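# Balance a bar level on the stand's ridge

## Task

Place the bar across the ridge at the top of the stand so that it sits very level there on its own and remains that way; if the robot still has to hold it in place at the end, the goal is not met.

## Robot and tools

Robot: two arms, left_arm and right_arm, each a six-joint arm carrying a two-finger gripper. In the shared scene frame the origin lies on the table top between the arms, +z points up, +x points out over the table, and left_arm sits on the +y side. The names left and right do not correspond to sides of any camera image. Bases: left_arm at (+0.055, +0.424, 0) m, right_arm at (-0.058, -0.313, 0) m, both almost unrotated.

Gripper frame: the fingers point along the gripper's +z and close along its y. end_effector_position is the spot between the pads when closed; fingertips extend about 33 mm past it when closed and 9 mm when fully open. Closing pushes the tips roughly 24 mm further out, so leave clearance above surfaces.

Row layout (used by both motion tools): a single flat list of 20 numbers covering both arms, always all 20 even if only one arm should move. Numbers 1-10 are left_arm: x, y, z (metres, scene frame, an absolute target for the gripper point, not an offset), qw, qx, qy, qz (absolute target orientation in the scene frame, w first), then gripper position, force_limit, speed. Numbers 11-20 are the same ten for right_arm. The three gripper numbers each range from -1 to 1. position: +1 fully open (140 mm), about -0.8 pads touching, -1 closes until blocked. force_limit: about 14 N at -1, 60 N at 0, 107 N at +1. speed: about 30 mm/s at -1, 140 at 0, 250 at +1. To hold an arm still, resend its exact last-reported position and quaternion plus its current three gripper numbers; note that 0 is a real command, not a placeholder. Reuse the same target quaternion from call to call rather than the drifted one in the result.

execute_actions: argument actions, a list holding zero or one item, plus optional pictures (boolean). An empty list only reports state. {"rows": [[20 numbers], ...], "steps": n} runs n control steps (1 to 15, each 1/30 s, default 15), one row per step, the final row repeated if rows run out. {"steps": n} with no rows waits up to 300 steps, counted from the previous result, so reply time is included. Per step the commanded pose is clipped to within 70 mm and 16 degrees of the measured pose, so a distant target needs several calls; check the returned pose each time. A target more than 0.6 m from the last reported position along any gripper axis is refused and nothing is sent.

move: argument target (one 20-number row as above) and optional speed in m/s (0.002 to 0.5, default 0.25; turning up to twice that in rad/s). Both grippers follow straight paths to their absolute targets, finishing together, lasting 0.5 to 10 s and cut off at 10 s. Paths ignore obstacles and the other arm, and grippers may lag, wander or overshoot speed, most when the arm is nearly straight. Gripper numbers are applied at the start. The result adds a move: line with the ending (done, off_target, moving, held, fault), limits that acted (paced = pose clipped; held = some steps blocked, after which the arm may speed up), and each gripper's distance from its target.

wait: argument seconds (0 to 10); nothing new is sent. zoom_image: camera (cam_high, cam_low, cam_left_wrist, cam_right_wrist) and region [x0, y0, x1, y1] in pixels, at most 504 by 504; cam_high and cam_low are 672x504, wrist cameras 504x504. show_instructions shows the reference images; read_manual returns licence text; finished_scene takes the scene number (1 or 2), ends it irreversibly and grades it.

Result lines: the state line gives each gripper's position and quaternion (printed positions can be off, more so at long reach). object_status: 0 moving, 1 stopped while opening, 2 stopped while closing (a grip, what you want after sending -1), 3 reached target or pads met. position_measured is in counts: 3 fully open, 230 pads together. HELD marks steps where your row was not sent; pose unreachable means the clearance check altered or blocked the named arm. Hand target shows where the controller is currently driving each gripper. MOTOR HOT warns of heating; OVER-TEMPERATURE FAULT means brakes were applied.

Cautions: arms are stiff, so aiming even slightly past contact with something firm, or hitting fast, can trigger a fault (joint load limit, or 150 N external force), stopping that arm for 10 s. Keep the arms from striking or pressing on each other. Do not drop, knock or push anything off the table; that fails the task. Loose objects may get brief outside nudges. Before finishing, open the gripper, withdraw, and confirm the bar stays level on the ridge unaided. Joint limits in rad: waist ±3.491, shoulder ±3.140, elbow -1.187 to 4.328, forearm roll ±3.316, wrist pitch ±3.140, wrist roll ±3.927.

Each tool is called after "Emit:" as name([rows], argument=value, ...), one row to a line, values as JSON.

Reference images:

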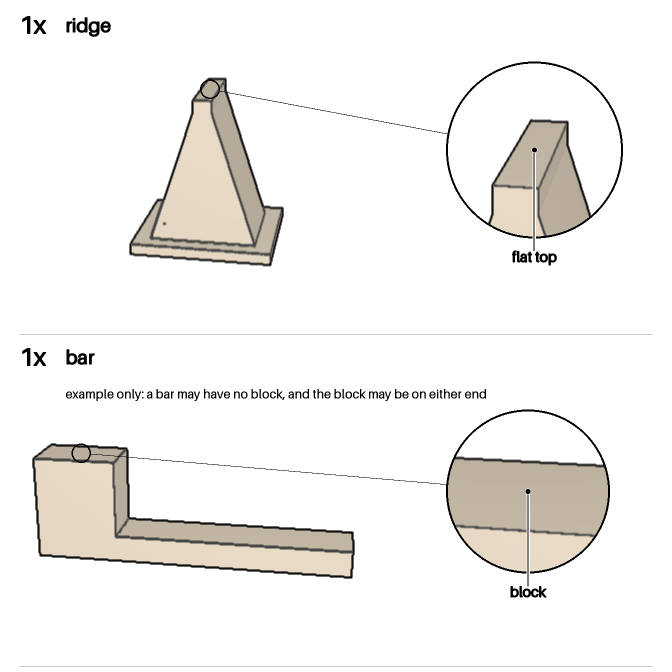

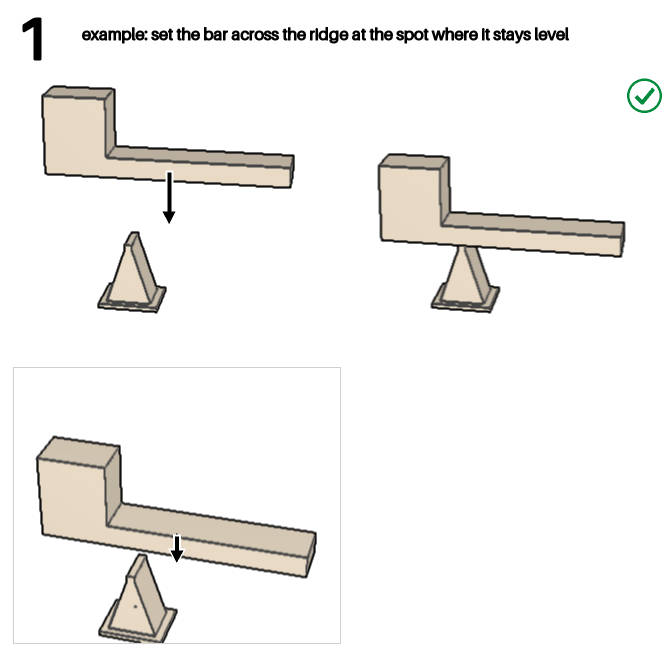

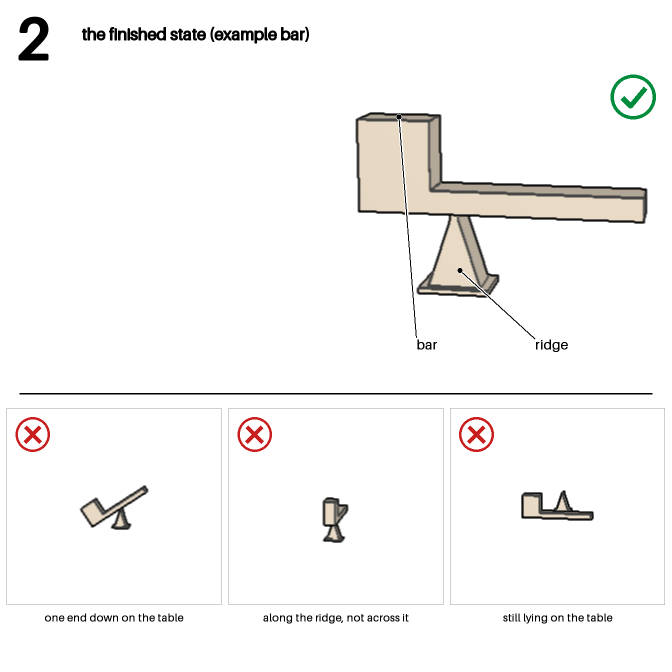

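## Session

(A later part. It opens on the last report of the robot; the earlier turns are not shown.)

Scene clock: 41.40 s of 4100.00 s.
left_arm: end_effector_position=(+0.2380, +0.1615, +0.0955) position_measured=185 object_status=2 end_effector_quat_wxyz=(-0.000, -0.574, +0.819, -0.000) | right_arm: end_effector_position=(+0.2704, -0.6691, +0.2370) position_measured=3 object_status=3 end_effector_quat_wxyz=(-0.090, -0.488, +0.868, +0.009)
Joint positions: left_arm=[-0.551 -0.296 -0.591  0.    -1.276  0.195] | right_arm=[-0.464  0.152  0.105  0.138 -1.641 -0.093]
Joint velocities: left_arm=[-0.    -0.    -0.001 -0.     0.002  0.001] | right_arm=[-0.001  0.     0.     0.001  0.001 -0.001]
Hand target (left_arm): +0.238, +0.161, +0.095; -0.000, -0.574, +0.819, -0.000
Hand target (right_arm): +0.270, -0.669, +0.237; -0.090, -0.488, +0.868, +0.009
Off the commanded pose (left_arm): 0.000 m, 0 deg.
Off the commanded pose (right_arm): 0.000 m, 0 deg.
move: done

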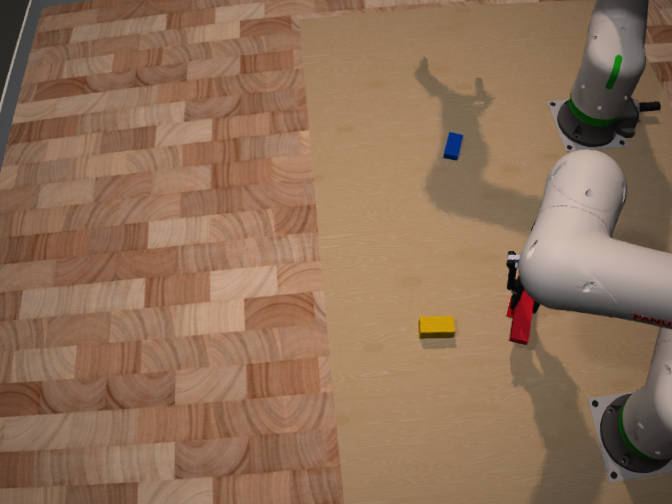

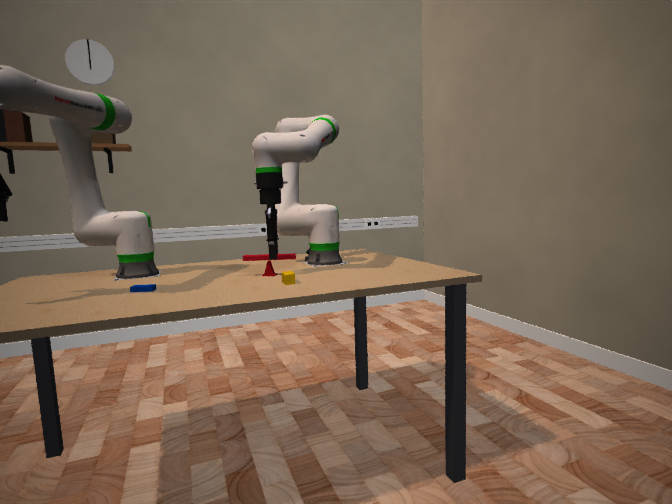

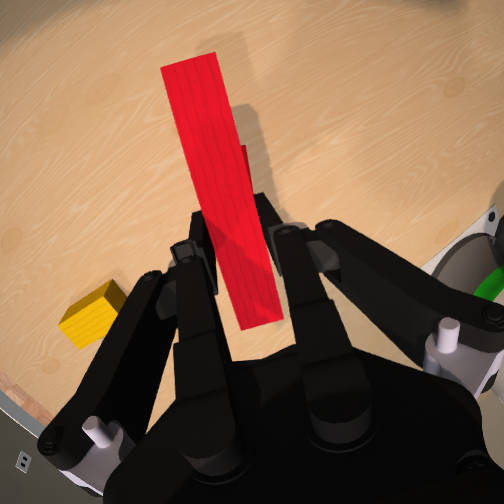

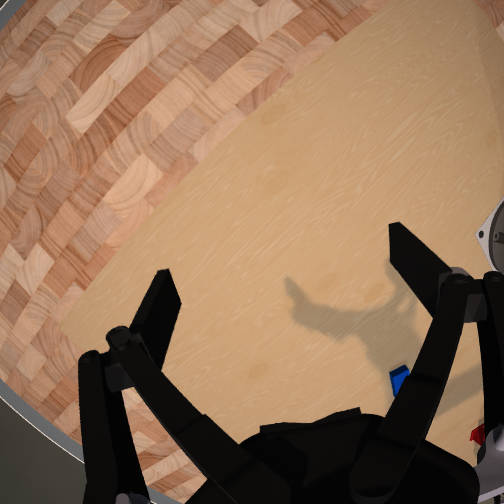

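Emit:
move(target=[0.238,0.1615,0.0922,0,0.574,-0.819,0,-1,0,0,0.2704,-0.6691,0.237,-0.09,-0.488,0.868,0.009,1,0,0], speed=0.005)

Emit:
zoom_image(camera="cam_low", region=[236,240,304,285])

Scene clock: 45.03 s of 4100.00 s.
left_arm: end_effector_position=(+0.2380, +0.1615, +0.0922) position_measured=185 object_status=2 end_effector_quat_wxyz=(-0.000, -0.574, +0.819, -0.000) | right_arm: end_effector_position=(+0.2704, -0.6691, +0.2370) position_measured=3 object_status=3 end_effector_quat_wxyz=(-0.090, -0.488, +0.868, +0.009)
Joint positions: left_arm=[-0.551 -0.293 -0.598  0.    -1.267  0.195] | right_arm=[-0.464  0.152  0.105  0.138 -1.641 -0.093]
Joint velocities: left_arm=[-0.     0.    -0.     0.     0.001 -0.   ] | right_arm=[ 0.001  0.001  0.    -0.    -0.    -0.   ]
Hand target (left_arm): +0.238, +0.161, +0.092; -0.000, -0.574, +0.819, -0.000
Hand target (right_arm): +0.270, -0.669, +0.237; -0.090, -0.488, +0.868, +0.009
Off the commanded pose (left_arm): 0.000 m, 0 deg.
Off the commanded pose (right_arm): 0.000 m, 0 deg.
move: done

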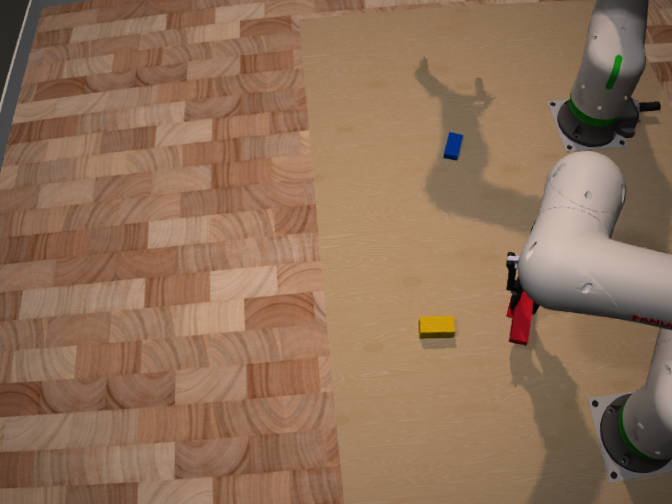

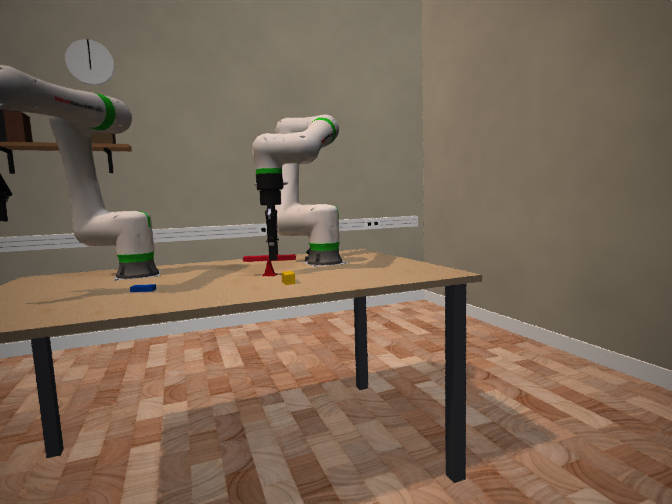

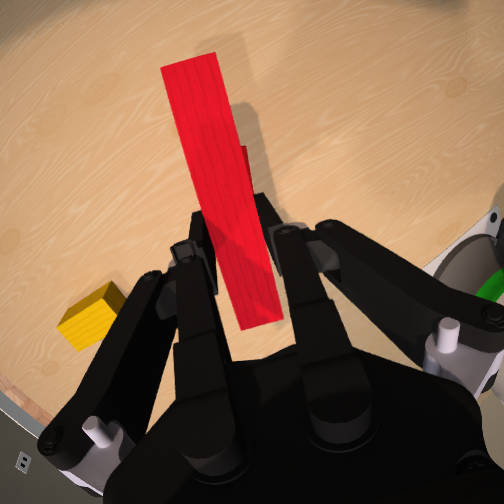

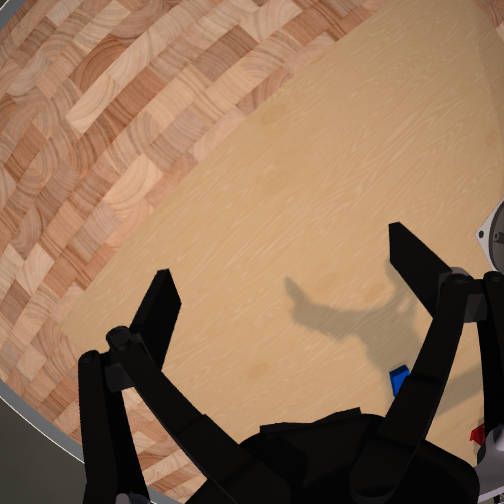

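Region (236, 240, 304, 285) of cam_low's 672x504 image, scaled by 7.412, with more detail than that image has; it fills the top 334 rows of this view, and the rest is white.

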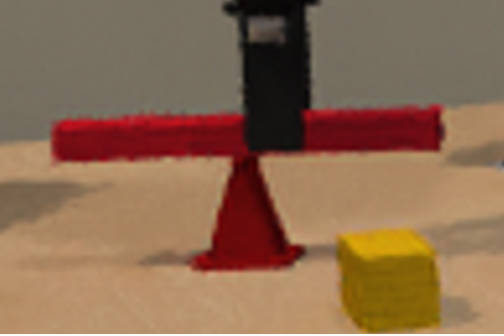

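Emit:
move(target=[0.2377,0.1606,0.0912,0,0.574,-0.819,0,-1,0,0,0.2704,-0.6691,0.237,-0.09,-0.488,0.868,0.009,1,0,0], speed=0.003)

Emit:
move(target=[0.2377,0.1606,0.0912,0,0.574,-0.819,0,-0.3,0,-1,0.2704,-0.6691,0.237,-0.09,-0.488,0.868,0.009,1,0,0])

Emit:
zoom_image(camera="cam_low", region=[236,240,304,285])

Scene clock: 54.47 s of 4100.00 s.
left_arm: end_effector_position=(+0.2377, +0.1606, +0.0912) position_measured=185 object_status=2 end_effector_quat_wxyz=(-0.000, -0.574, +0.819, -0.000) | right_arm: end_effector_position=(+0.2704, -0.6691, +0.2370) position_measured=3 object_status=3 end_effector_quat_wxyz=(-0.090, -0.488, +0.868, +0.009)
Joint positions: left_arm=[-0.555 -0.291 -0.598  0.    -1.264  0.198] | right_arm=[-0.464  0.152  0.105  0.138 -1.641 -0.093]
Joint velocities: left_arm=[-0.     0.001 -0.     0.     0.     0.002] | right_arm=[-0.     0.001  0.    -0.    -0.     0.001]
Hand target (left_arm): +0.238, +0.161, +0.091; -0.000, -0.574, +0.819, -0.000
Hand target (right_arm): +0.270, -0.669, +0.237; -0.090, -0.488, +0.868, +0.009
Off the commanded pose (left_arm): 0.000 m, 0 deg.
Off the commanded pose (right_arm): 0.000 m, 0 deg.
After step 90, 5.73 s passed at rest.
move: done

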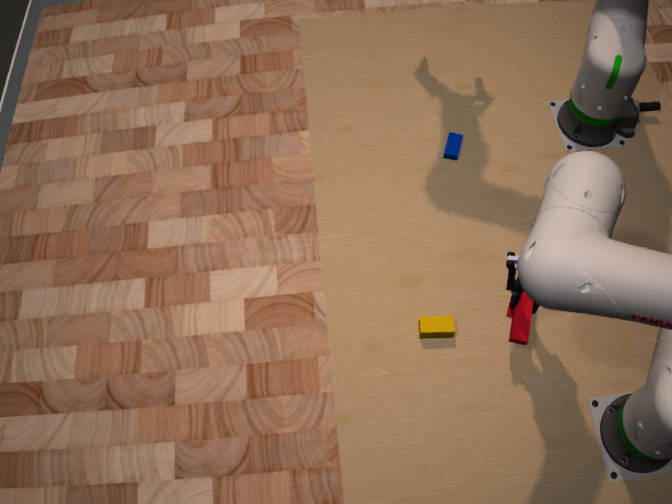

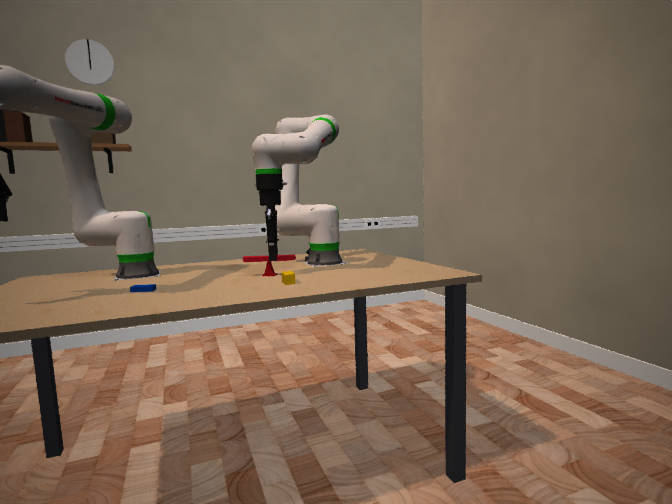

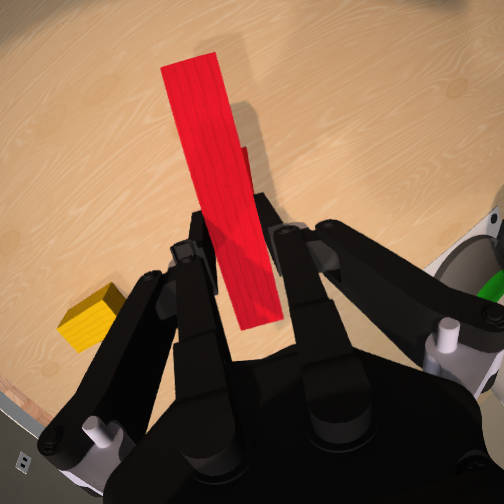

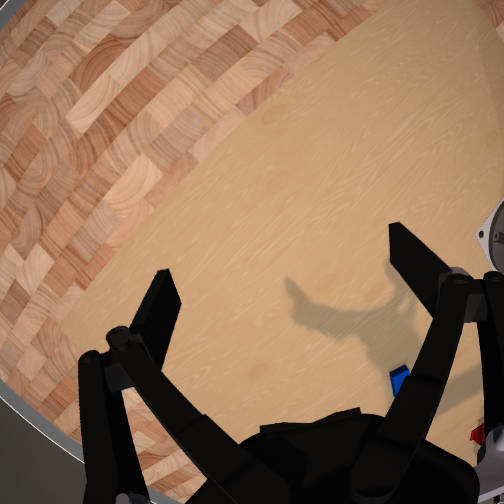

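Scene clock: 55.17 s of 4100.00 s.
left_arm: end_effector_position=(+0.2377, +0.1606, +0.0912) position_measured=167 object_status=3 end_effector_quat_wxyz=(-0.000, -0.574, +0.819, -0.000) | right_arm: end_effector_position=(+0.2704, -0.6691, +0.2370) position_measured=3 object_status=3 end_effector_quat_wxyz=(-0.090, -0.488, +0.868, +0.009)
Joint positions: left_arm=[-0.555 -0.291 -0.598  0.    -1.264  0.198] | right_arm=[-0.464  0.152  0.105  0.138 -1.641 -0.093]
Joint velocities: left_arm=[ 0.    -0.     0.     0.001  0.     0.   ] | right_arm=[ 0.001 -0.    -0.     0.     0.002 -0.   ]
Hand target (left_arm): +0.238, +0.161, +0.091; -0.000, -0.574, +0.819, -0.000
Hand target (right_arm): +0.270, -0.669, +0.237; -0.090, -0.488, +0.868, +0.009
Off the commanded pose (left_arm): 0.000 m, 0 deg.
Off the commanded pose (right_arm): 0.000 m, 0 deg.
move: done

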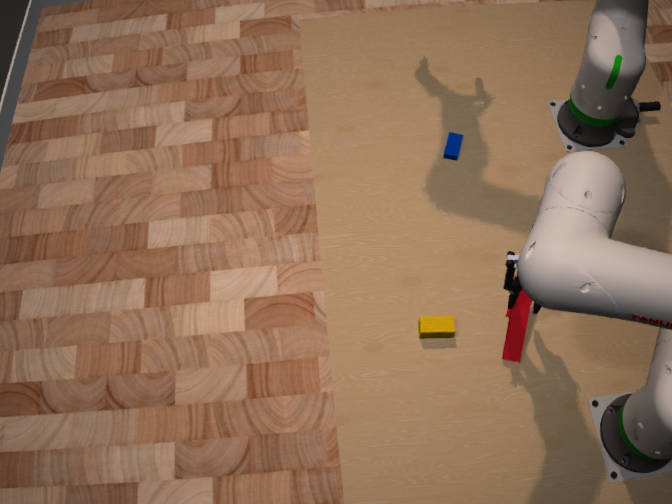

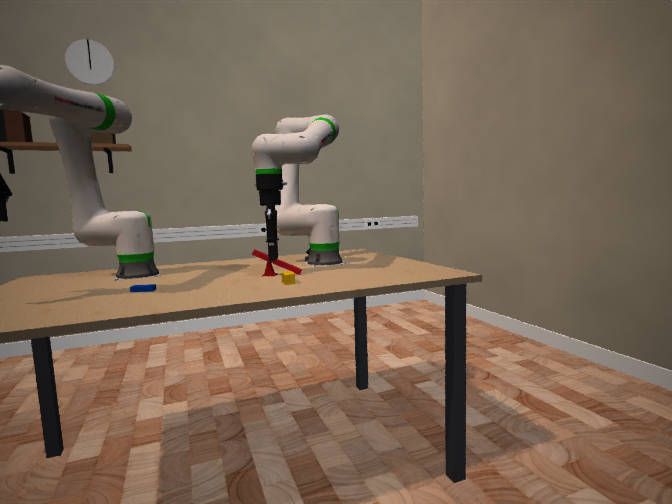

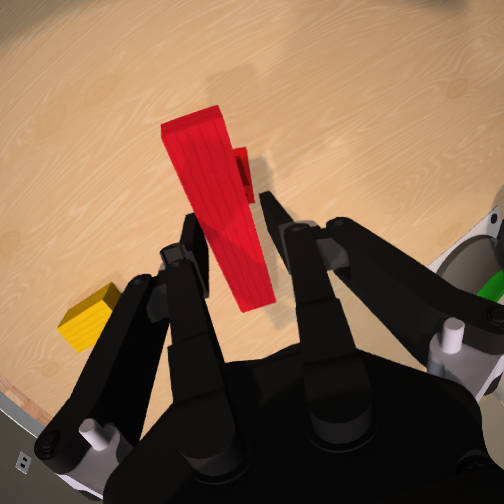

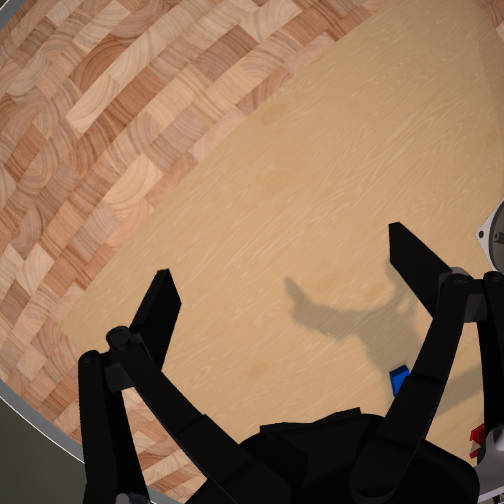

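Region (236, 240, 304, 285) of cam_low's 672x504 image, scaled by 7.412, with more detail than that image has; it fills the top 334 rows of this view, and the rest is white.

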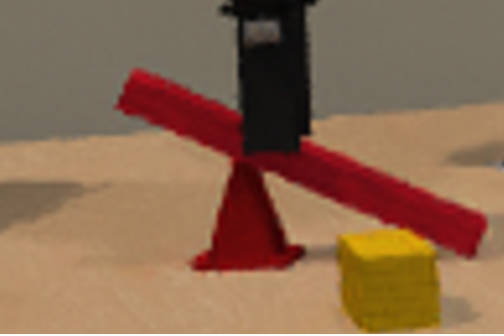

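Emit:
move(target=[0.262,0.227,0.11,0.205,0.556,-0.793,0.1435,0,0,0,0.2,-0.1,0.2,0,0.574,-0.819,0,-1,0,0])

Emit:
move(target=[0.2545,0.2066,0.066,0.205,0.556,-0.793,0.1435,0,0,0,0.2,-0.1,0.2,0,0.574,-0.819,0,-1,0,0], speed=0.06)

Emit:
zoom_image(camera="cam_low", region=[226,230,316,290])

Scene clock: 65.87 s of 4100.00 s.
left_arm: end_effector_position=(+0.2616, +0.2266, +0.1096) position_measured=129 object_status=3 end_effector_quat_wxyz=(-0.205, -0.556, +0.793, -0.143) | right_arm: end_effector_position=(+0.2002, -0.1032, +0.1998) position_measured=233 object_status=3 end_effector_quat_wxyz=(-0.002, -0.574, +0.819, -0.003)
Joint positions: left_arm=[ 0.328 -0.432 -0.864  0.385 -1.483 -0.786] | right_arm=[ 1.076 -0.302 -0.35   0.004 -1.53  -1.437]
Joint velocities: left_arm=[ 0.001  0.    -0.    -0.001  0.    -0.004] | right_arm=[ 0.001  0.002  0.001  0.001  0.002 -0.001]
Hand target (left_arm): +0.262, +0.227, +0.110; -0.205, -0.556, +0.793, -0.143
Hand target (right_arm): +0.200, -0.103, +0.200; -0.002, -0.574, +0.819, -0.003
Off the commanded pose (left_arm): 0.001 m, 0 deg.
Off the commanded pose (right_arm): 0.003 m, 0 deg.
After step 90, 4.93 s passed at rest.
move: done

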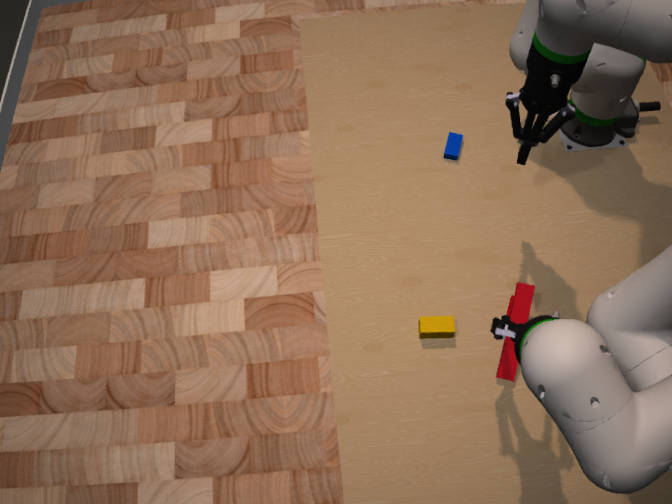

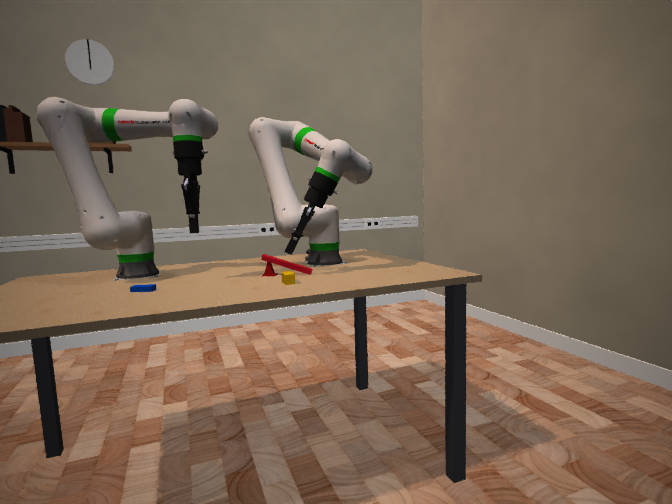

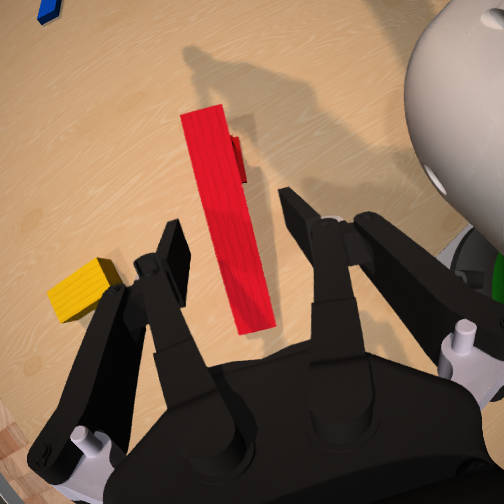

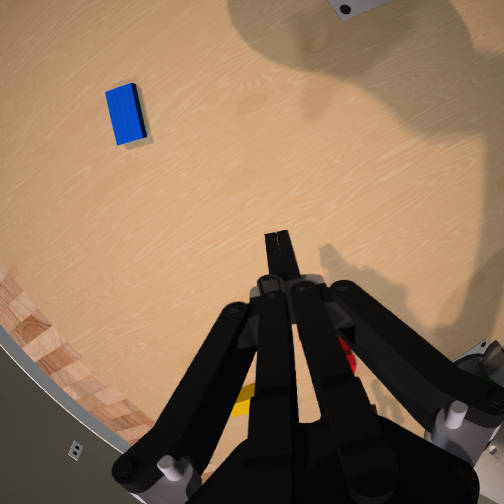

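Scene clock: 67.00 s of 4100.00 s.
left_arm: end_effector_position=(+0.2546, +0.2066, +0.0661) position_measured=129 object_status=3 end_effector_quat_wxyz=(-0.205, -0.556, +0.793, -0.144) | right_arm: end_effector_position=(+0.2000, -0.1000, +0.2000) position_measured=233 object_status=3 end_effector_quat_wxyz=(-0.000, -0.574, +0.819, -0.000)
Joint positions: left_arm=[ 0.25  -0.389 -0.957  0.422 -1.331 -0.777] | right_arm=[ 1.077 -0.302 -0.348 -0.    -1.524 -1.438]
Joint velocities: left_arm=[-0.001  0.001 -0.001  0.001  0.002  0.   ] | right_arm=[-0.001  0.     0.     0.     0.001  0.001]
Hand target (left_arm): +0.255, +0.207, +0.066; -0.205, -0.556, +0.793, -0.144
Hand target (right_arm): +0.200, -0.100, +0.200; -0.000, -0.574, +0.819, +0.000
Off the commanded pose (left_arm): 0.000 m, 0 deg.
Off the commanded pose (right_arm): 0.000 m, 0 deg.
move: done

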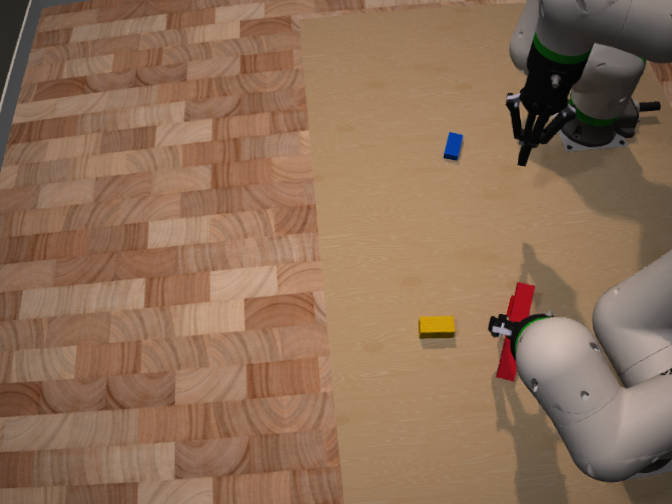

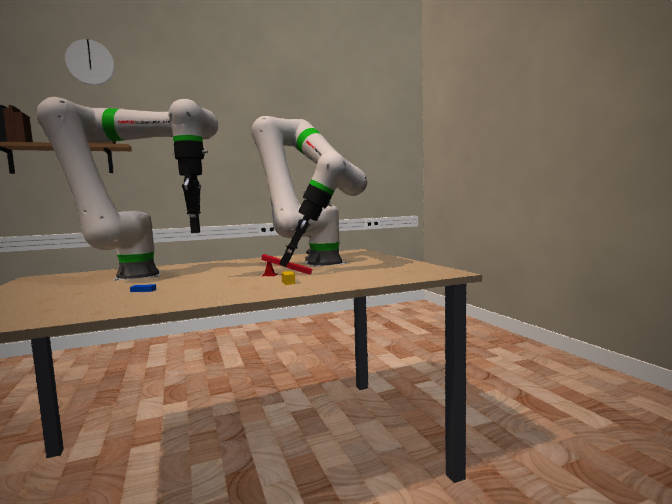

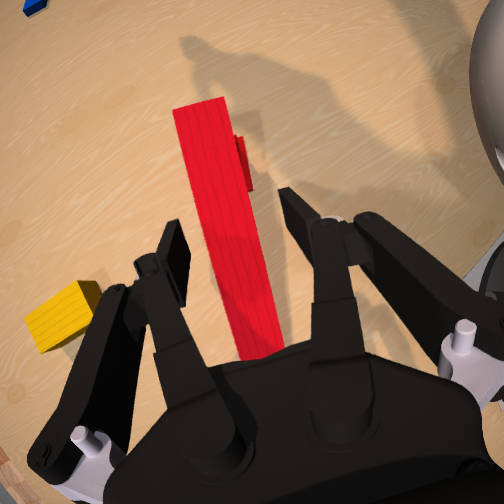

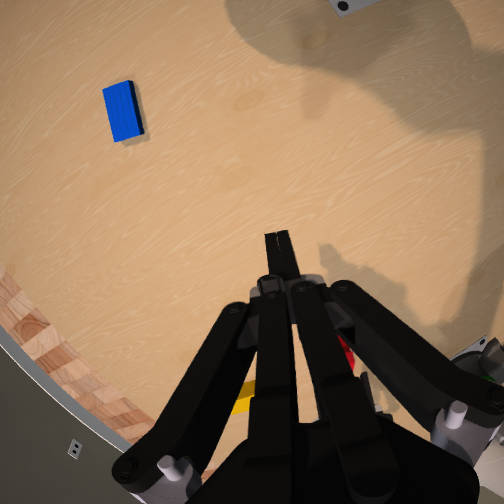

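Region (226, 230, 316, 290) of cam_low's 672x504 image, scaled by 5.600, with more detail than that image has.

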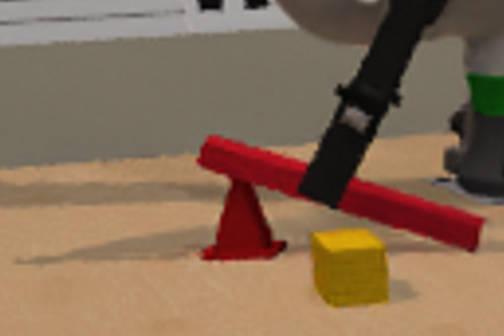

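Emit:
move(target=[0.269,0.246,0.052,0.205,0.556,-0.793,0.1435,0,0,0,0.2,-0.1,0.2,0,0.574,-0.819,0,-1,0,0], speed=0.08)

Emit:
move(target=[0.269,0.246,0.052,0.205,0.556,-0.793,0.1435,-1,0,0,0.2,-0.1,0.2,0,0.574,-0.819,0,-1,0,0])

Emit:
move(target=[0.269,0.246,0.108,0.0643,0.572,-0.8165,0.045,-1,0,0,0.2,-0.1,0.2,0,0.574,-0.819,0,-1,0,0], speed=0.08)

Emit:
zoom_image(camera="cam_low", region=[226,230,316,290])

Scene clock: 74.03 s of 4100.00 s.
left_arm: end_effector_position=(+0.2690, +0.2459, +0.0520) position_measured=129 object_status=3 end_effector_quat_wxyz=(-0.205, -0.556, +0.793, -0.143) | right_arm: end_effector_position=(+0.2000, -0.1000, +0.2000) position_measured=233 object_status=3 end_effector_quat_wxyz=(+0.000, -0.574, +0.819, +0.000)
Joint positions: left_arm=[ 0.395 -0.334 -0.946  0.372 -1.337 -0.908] | right_arm=[ 1.077 -0.302 -0.348 -0.    -1.524 -1.438]
Joint velocities: left_arm=[ 0.002 -0.     0.    -0.001 -0.001 -0.003] | right_arm=[ 0.    -0.    -0.     0.    -0.001  0.001]
Hand target (left_arm): +0.269, +0.246, +0.052; -0.205, -0.556, +0.793, -0.143
Hand target (right_arm): +0.200, -0.100, +0.200; +0.000, -0.574, +0.819, -0.000
Off the commanded pose (left_arm): 0.000 m, 0 deg.
Off the commanded pose (right_arm): 0.000 m, 0 deg.
After step 90, 3.13 s passed at rest.
move: done

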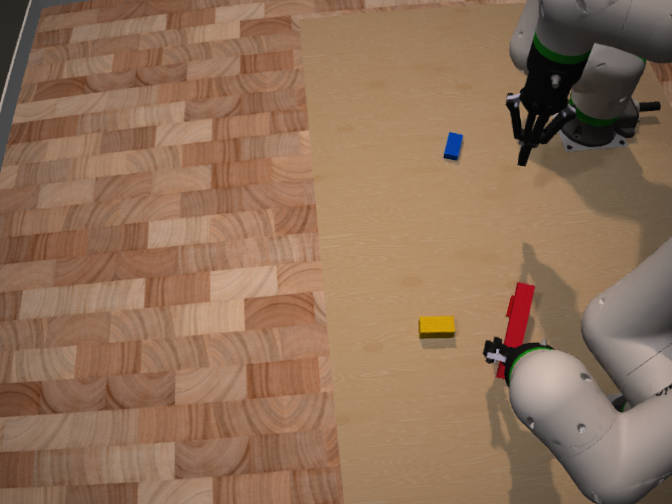

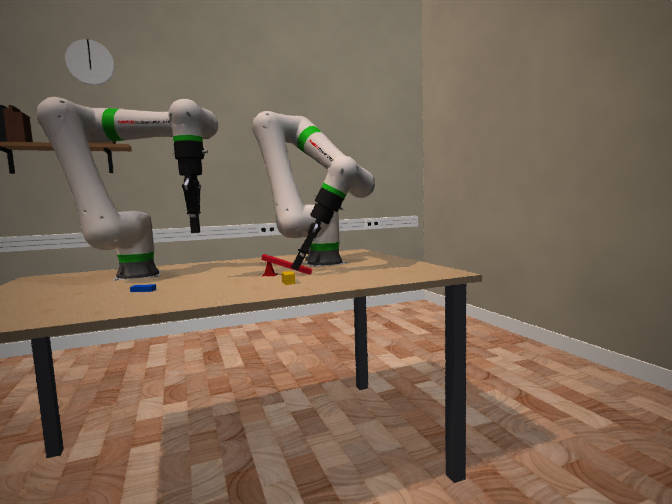

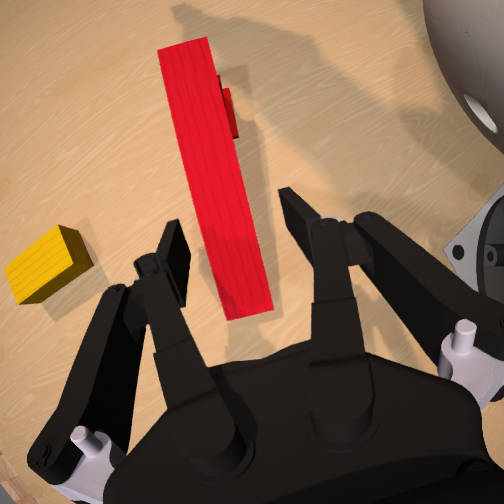

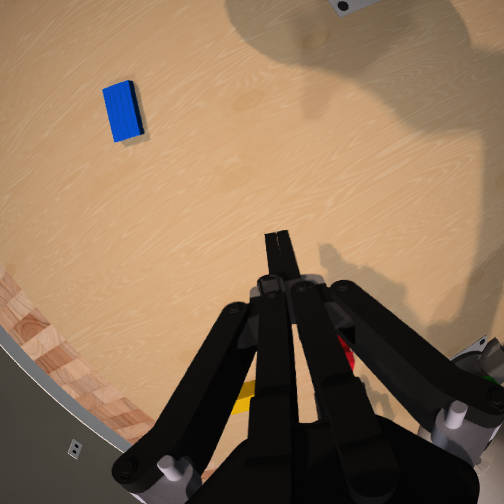

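Scene clock: 74.73 s of 4100.00 s.
left_arm: end_effector_position=(+0.2691, +0.2460, +0.0520) position_measured=185 object_status=2 end_effector_quat_wxyz=(-0.205, -0.556, +0.793, -0.143) | right_arm: end_effector_position=(+0.2000, -0.1000, +0.2000) position_measured=233 object_status=3 end_effector_quat_wxyz=(+0.000, -0.574, +0.819, +0.000)
Joint positions: left_arm=[ 0.396 -0.334 -0.946  0.372 -1.337 -0.909] | right_arm=[ 1.077 -0.302 -0.348 -0.    -1.524 -1.438]
Joint velocities: left_arm=[ 0.    -0.    -0.001  0.001  0.001  0.001] | right_arm=[-0.002 -0.001 -0.    -0.     0.001 -0.001]
Hand target (left_arm): +0.269, +0.246, +0.052; -0.205, -0.556, +0.793, -0.143
Hand target (right_arm): +0.200, -0.100, +0.200; +0.000, -0.574, +0.819, +0.000
Off the commanded pose (left_arm): 0.000 m, 0 deg.
Off the commanded pose (right_arm): 0.000 m, 0 deg.
move: done

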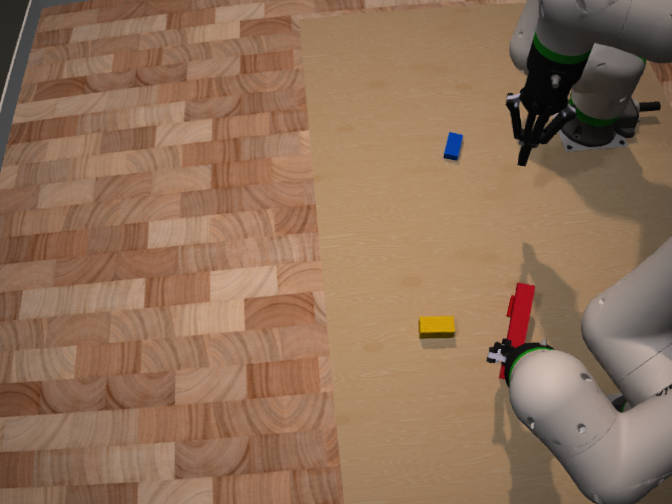

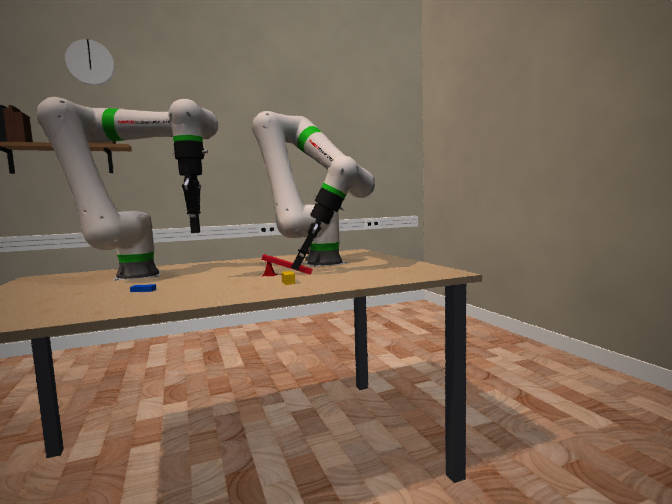

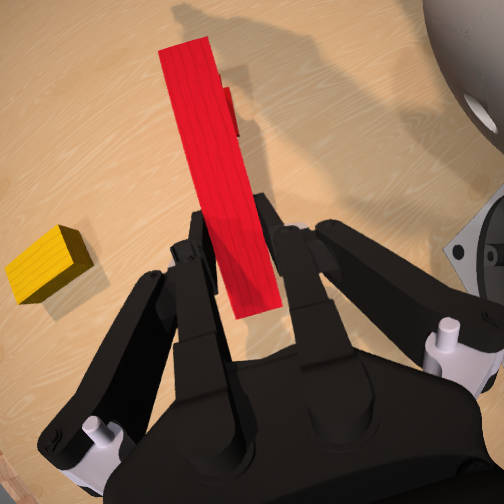

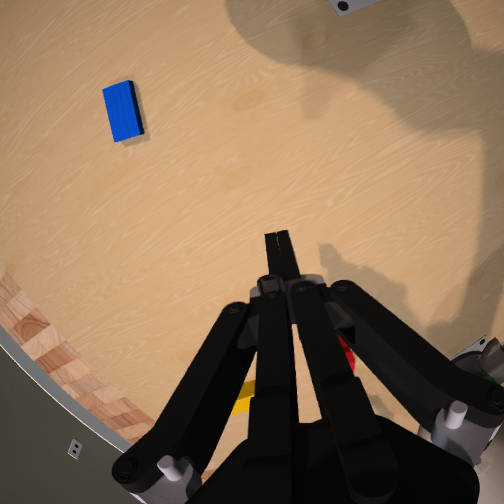

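Scene clock: 77.23 s of 4100.00 s.
left_arm: end_effector_position=(+0.2690, +0.2462, +0.1081) position_measured=185 object_status=2 end_effector_quat_wxyz=(-0.064, -0.572, +0.816, -0.045) | right_arm: end_effector_position=(+0.2000, -0.1000, +0.2000) position_measured=233 object_status=3 end_effector_quat_wxyz=(+0.000, -0.574, +0.819, +0.000)
Joint positions: left_arm=[ 0.008 -0.485 -0.735  0.149 -1.379 -0.397] | right_arm=[ 1.077 -0.302 -0.348 -0.    -1.524 -1.438]
Joint velocities: left_arm=[-0.004  0.004  0.003 -0.002 -0.     0.004] | right_arm=[ 0.     0.     0.    -0.    -0.001  0.002]
Hand target (left_arm): +0.269, +0.246, +0.108; -0.064, -0.572, +0.816, -0.045
Hand target (right_arm): +0.200, -0.100, +0.200; +0.000, -0.574, +0.819, +0.000
Off the commanded pose (left_arm): 0.000 m, 0 deg.
Off the commanded pose (right_arm): 0.000 m, 0 deg.
move: done

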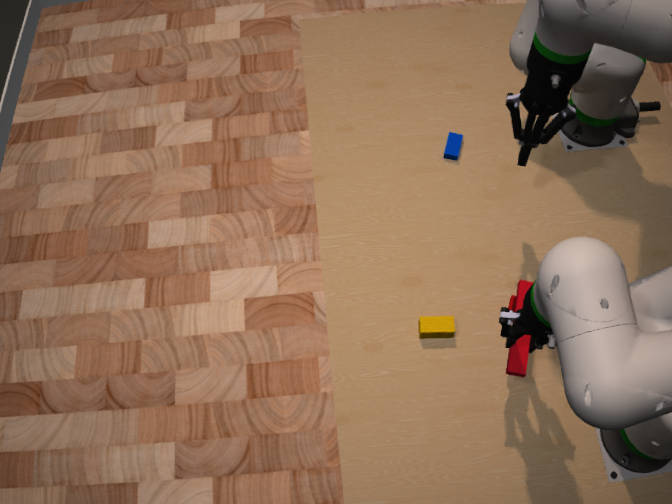

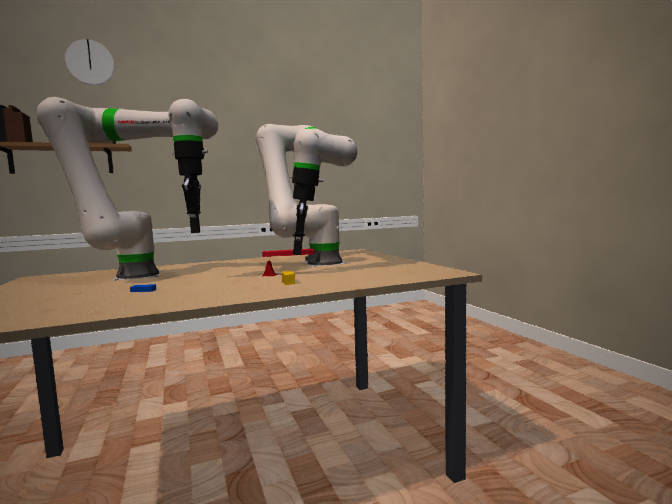

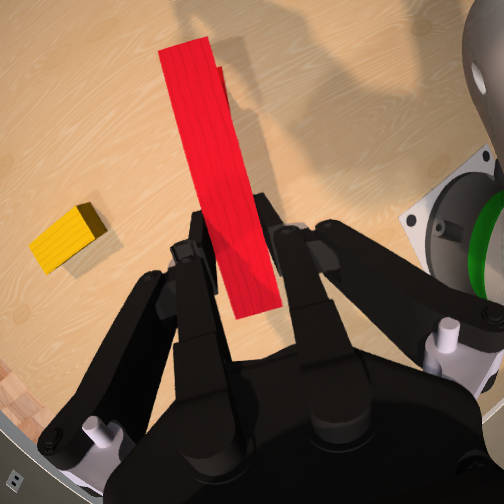

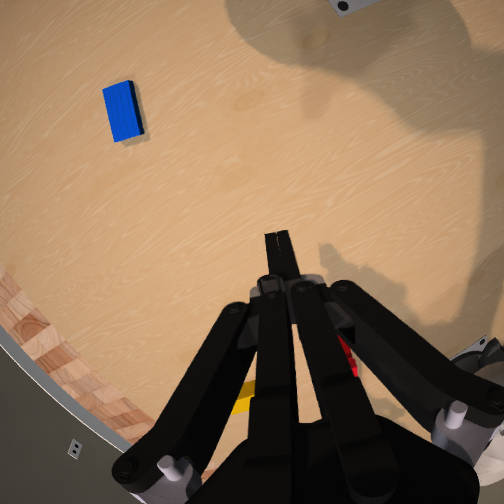

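Region (226, 230, 316, 290) of cam_low's 672x504 image, scaled by 5.600, with more detail than that image has.

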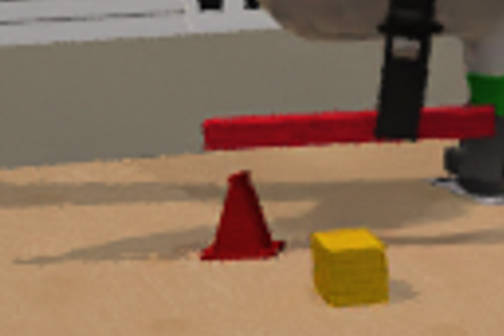

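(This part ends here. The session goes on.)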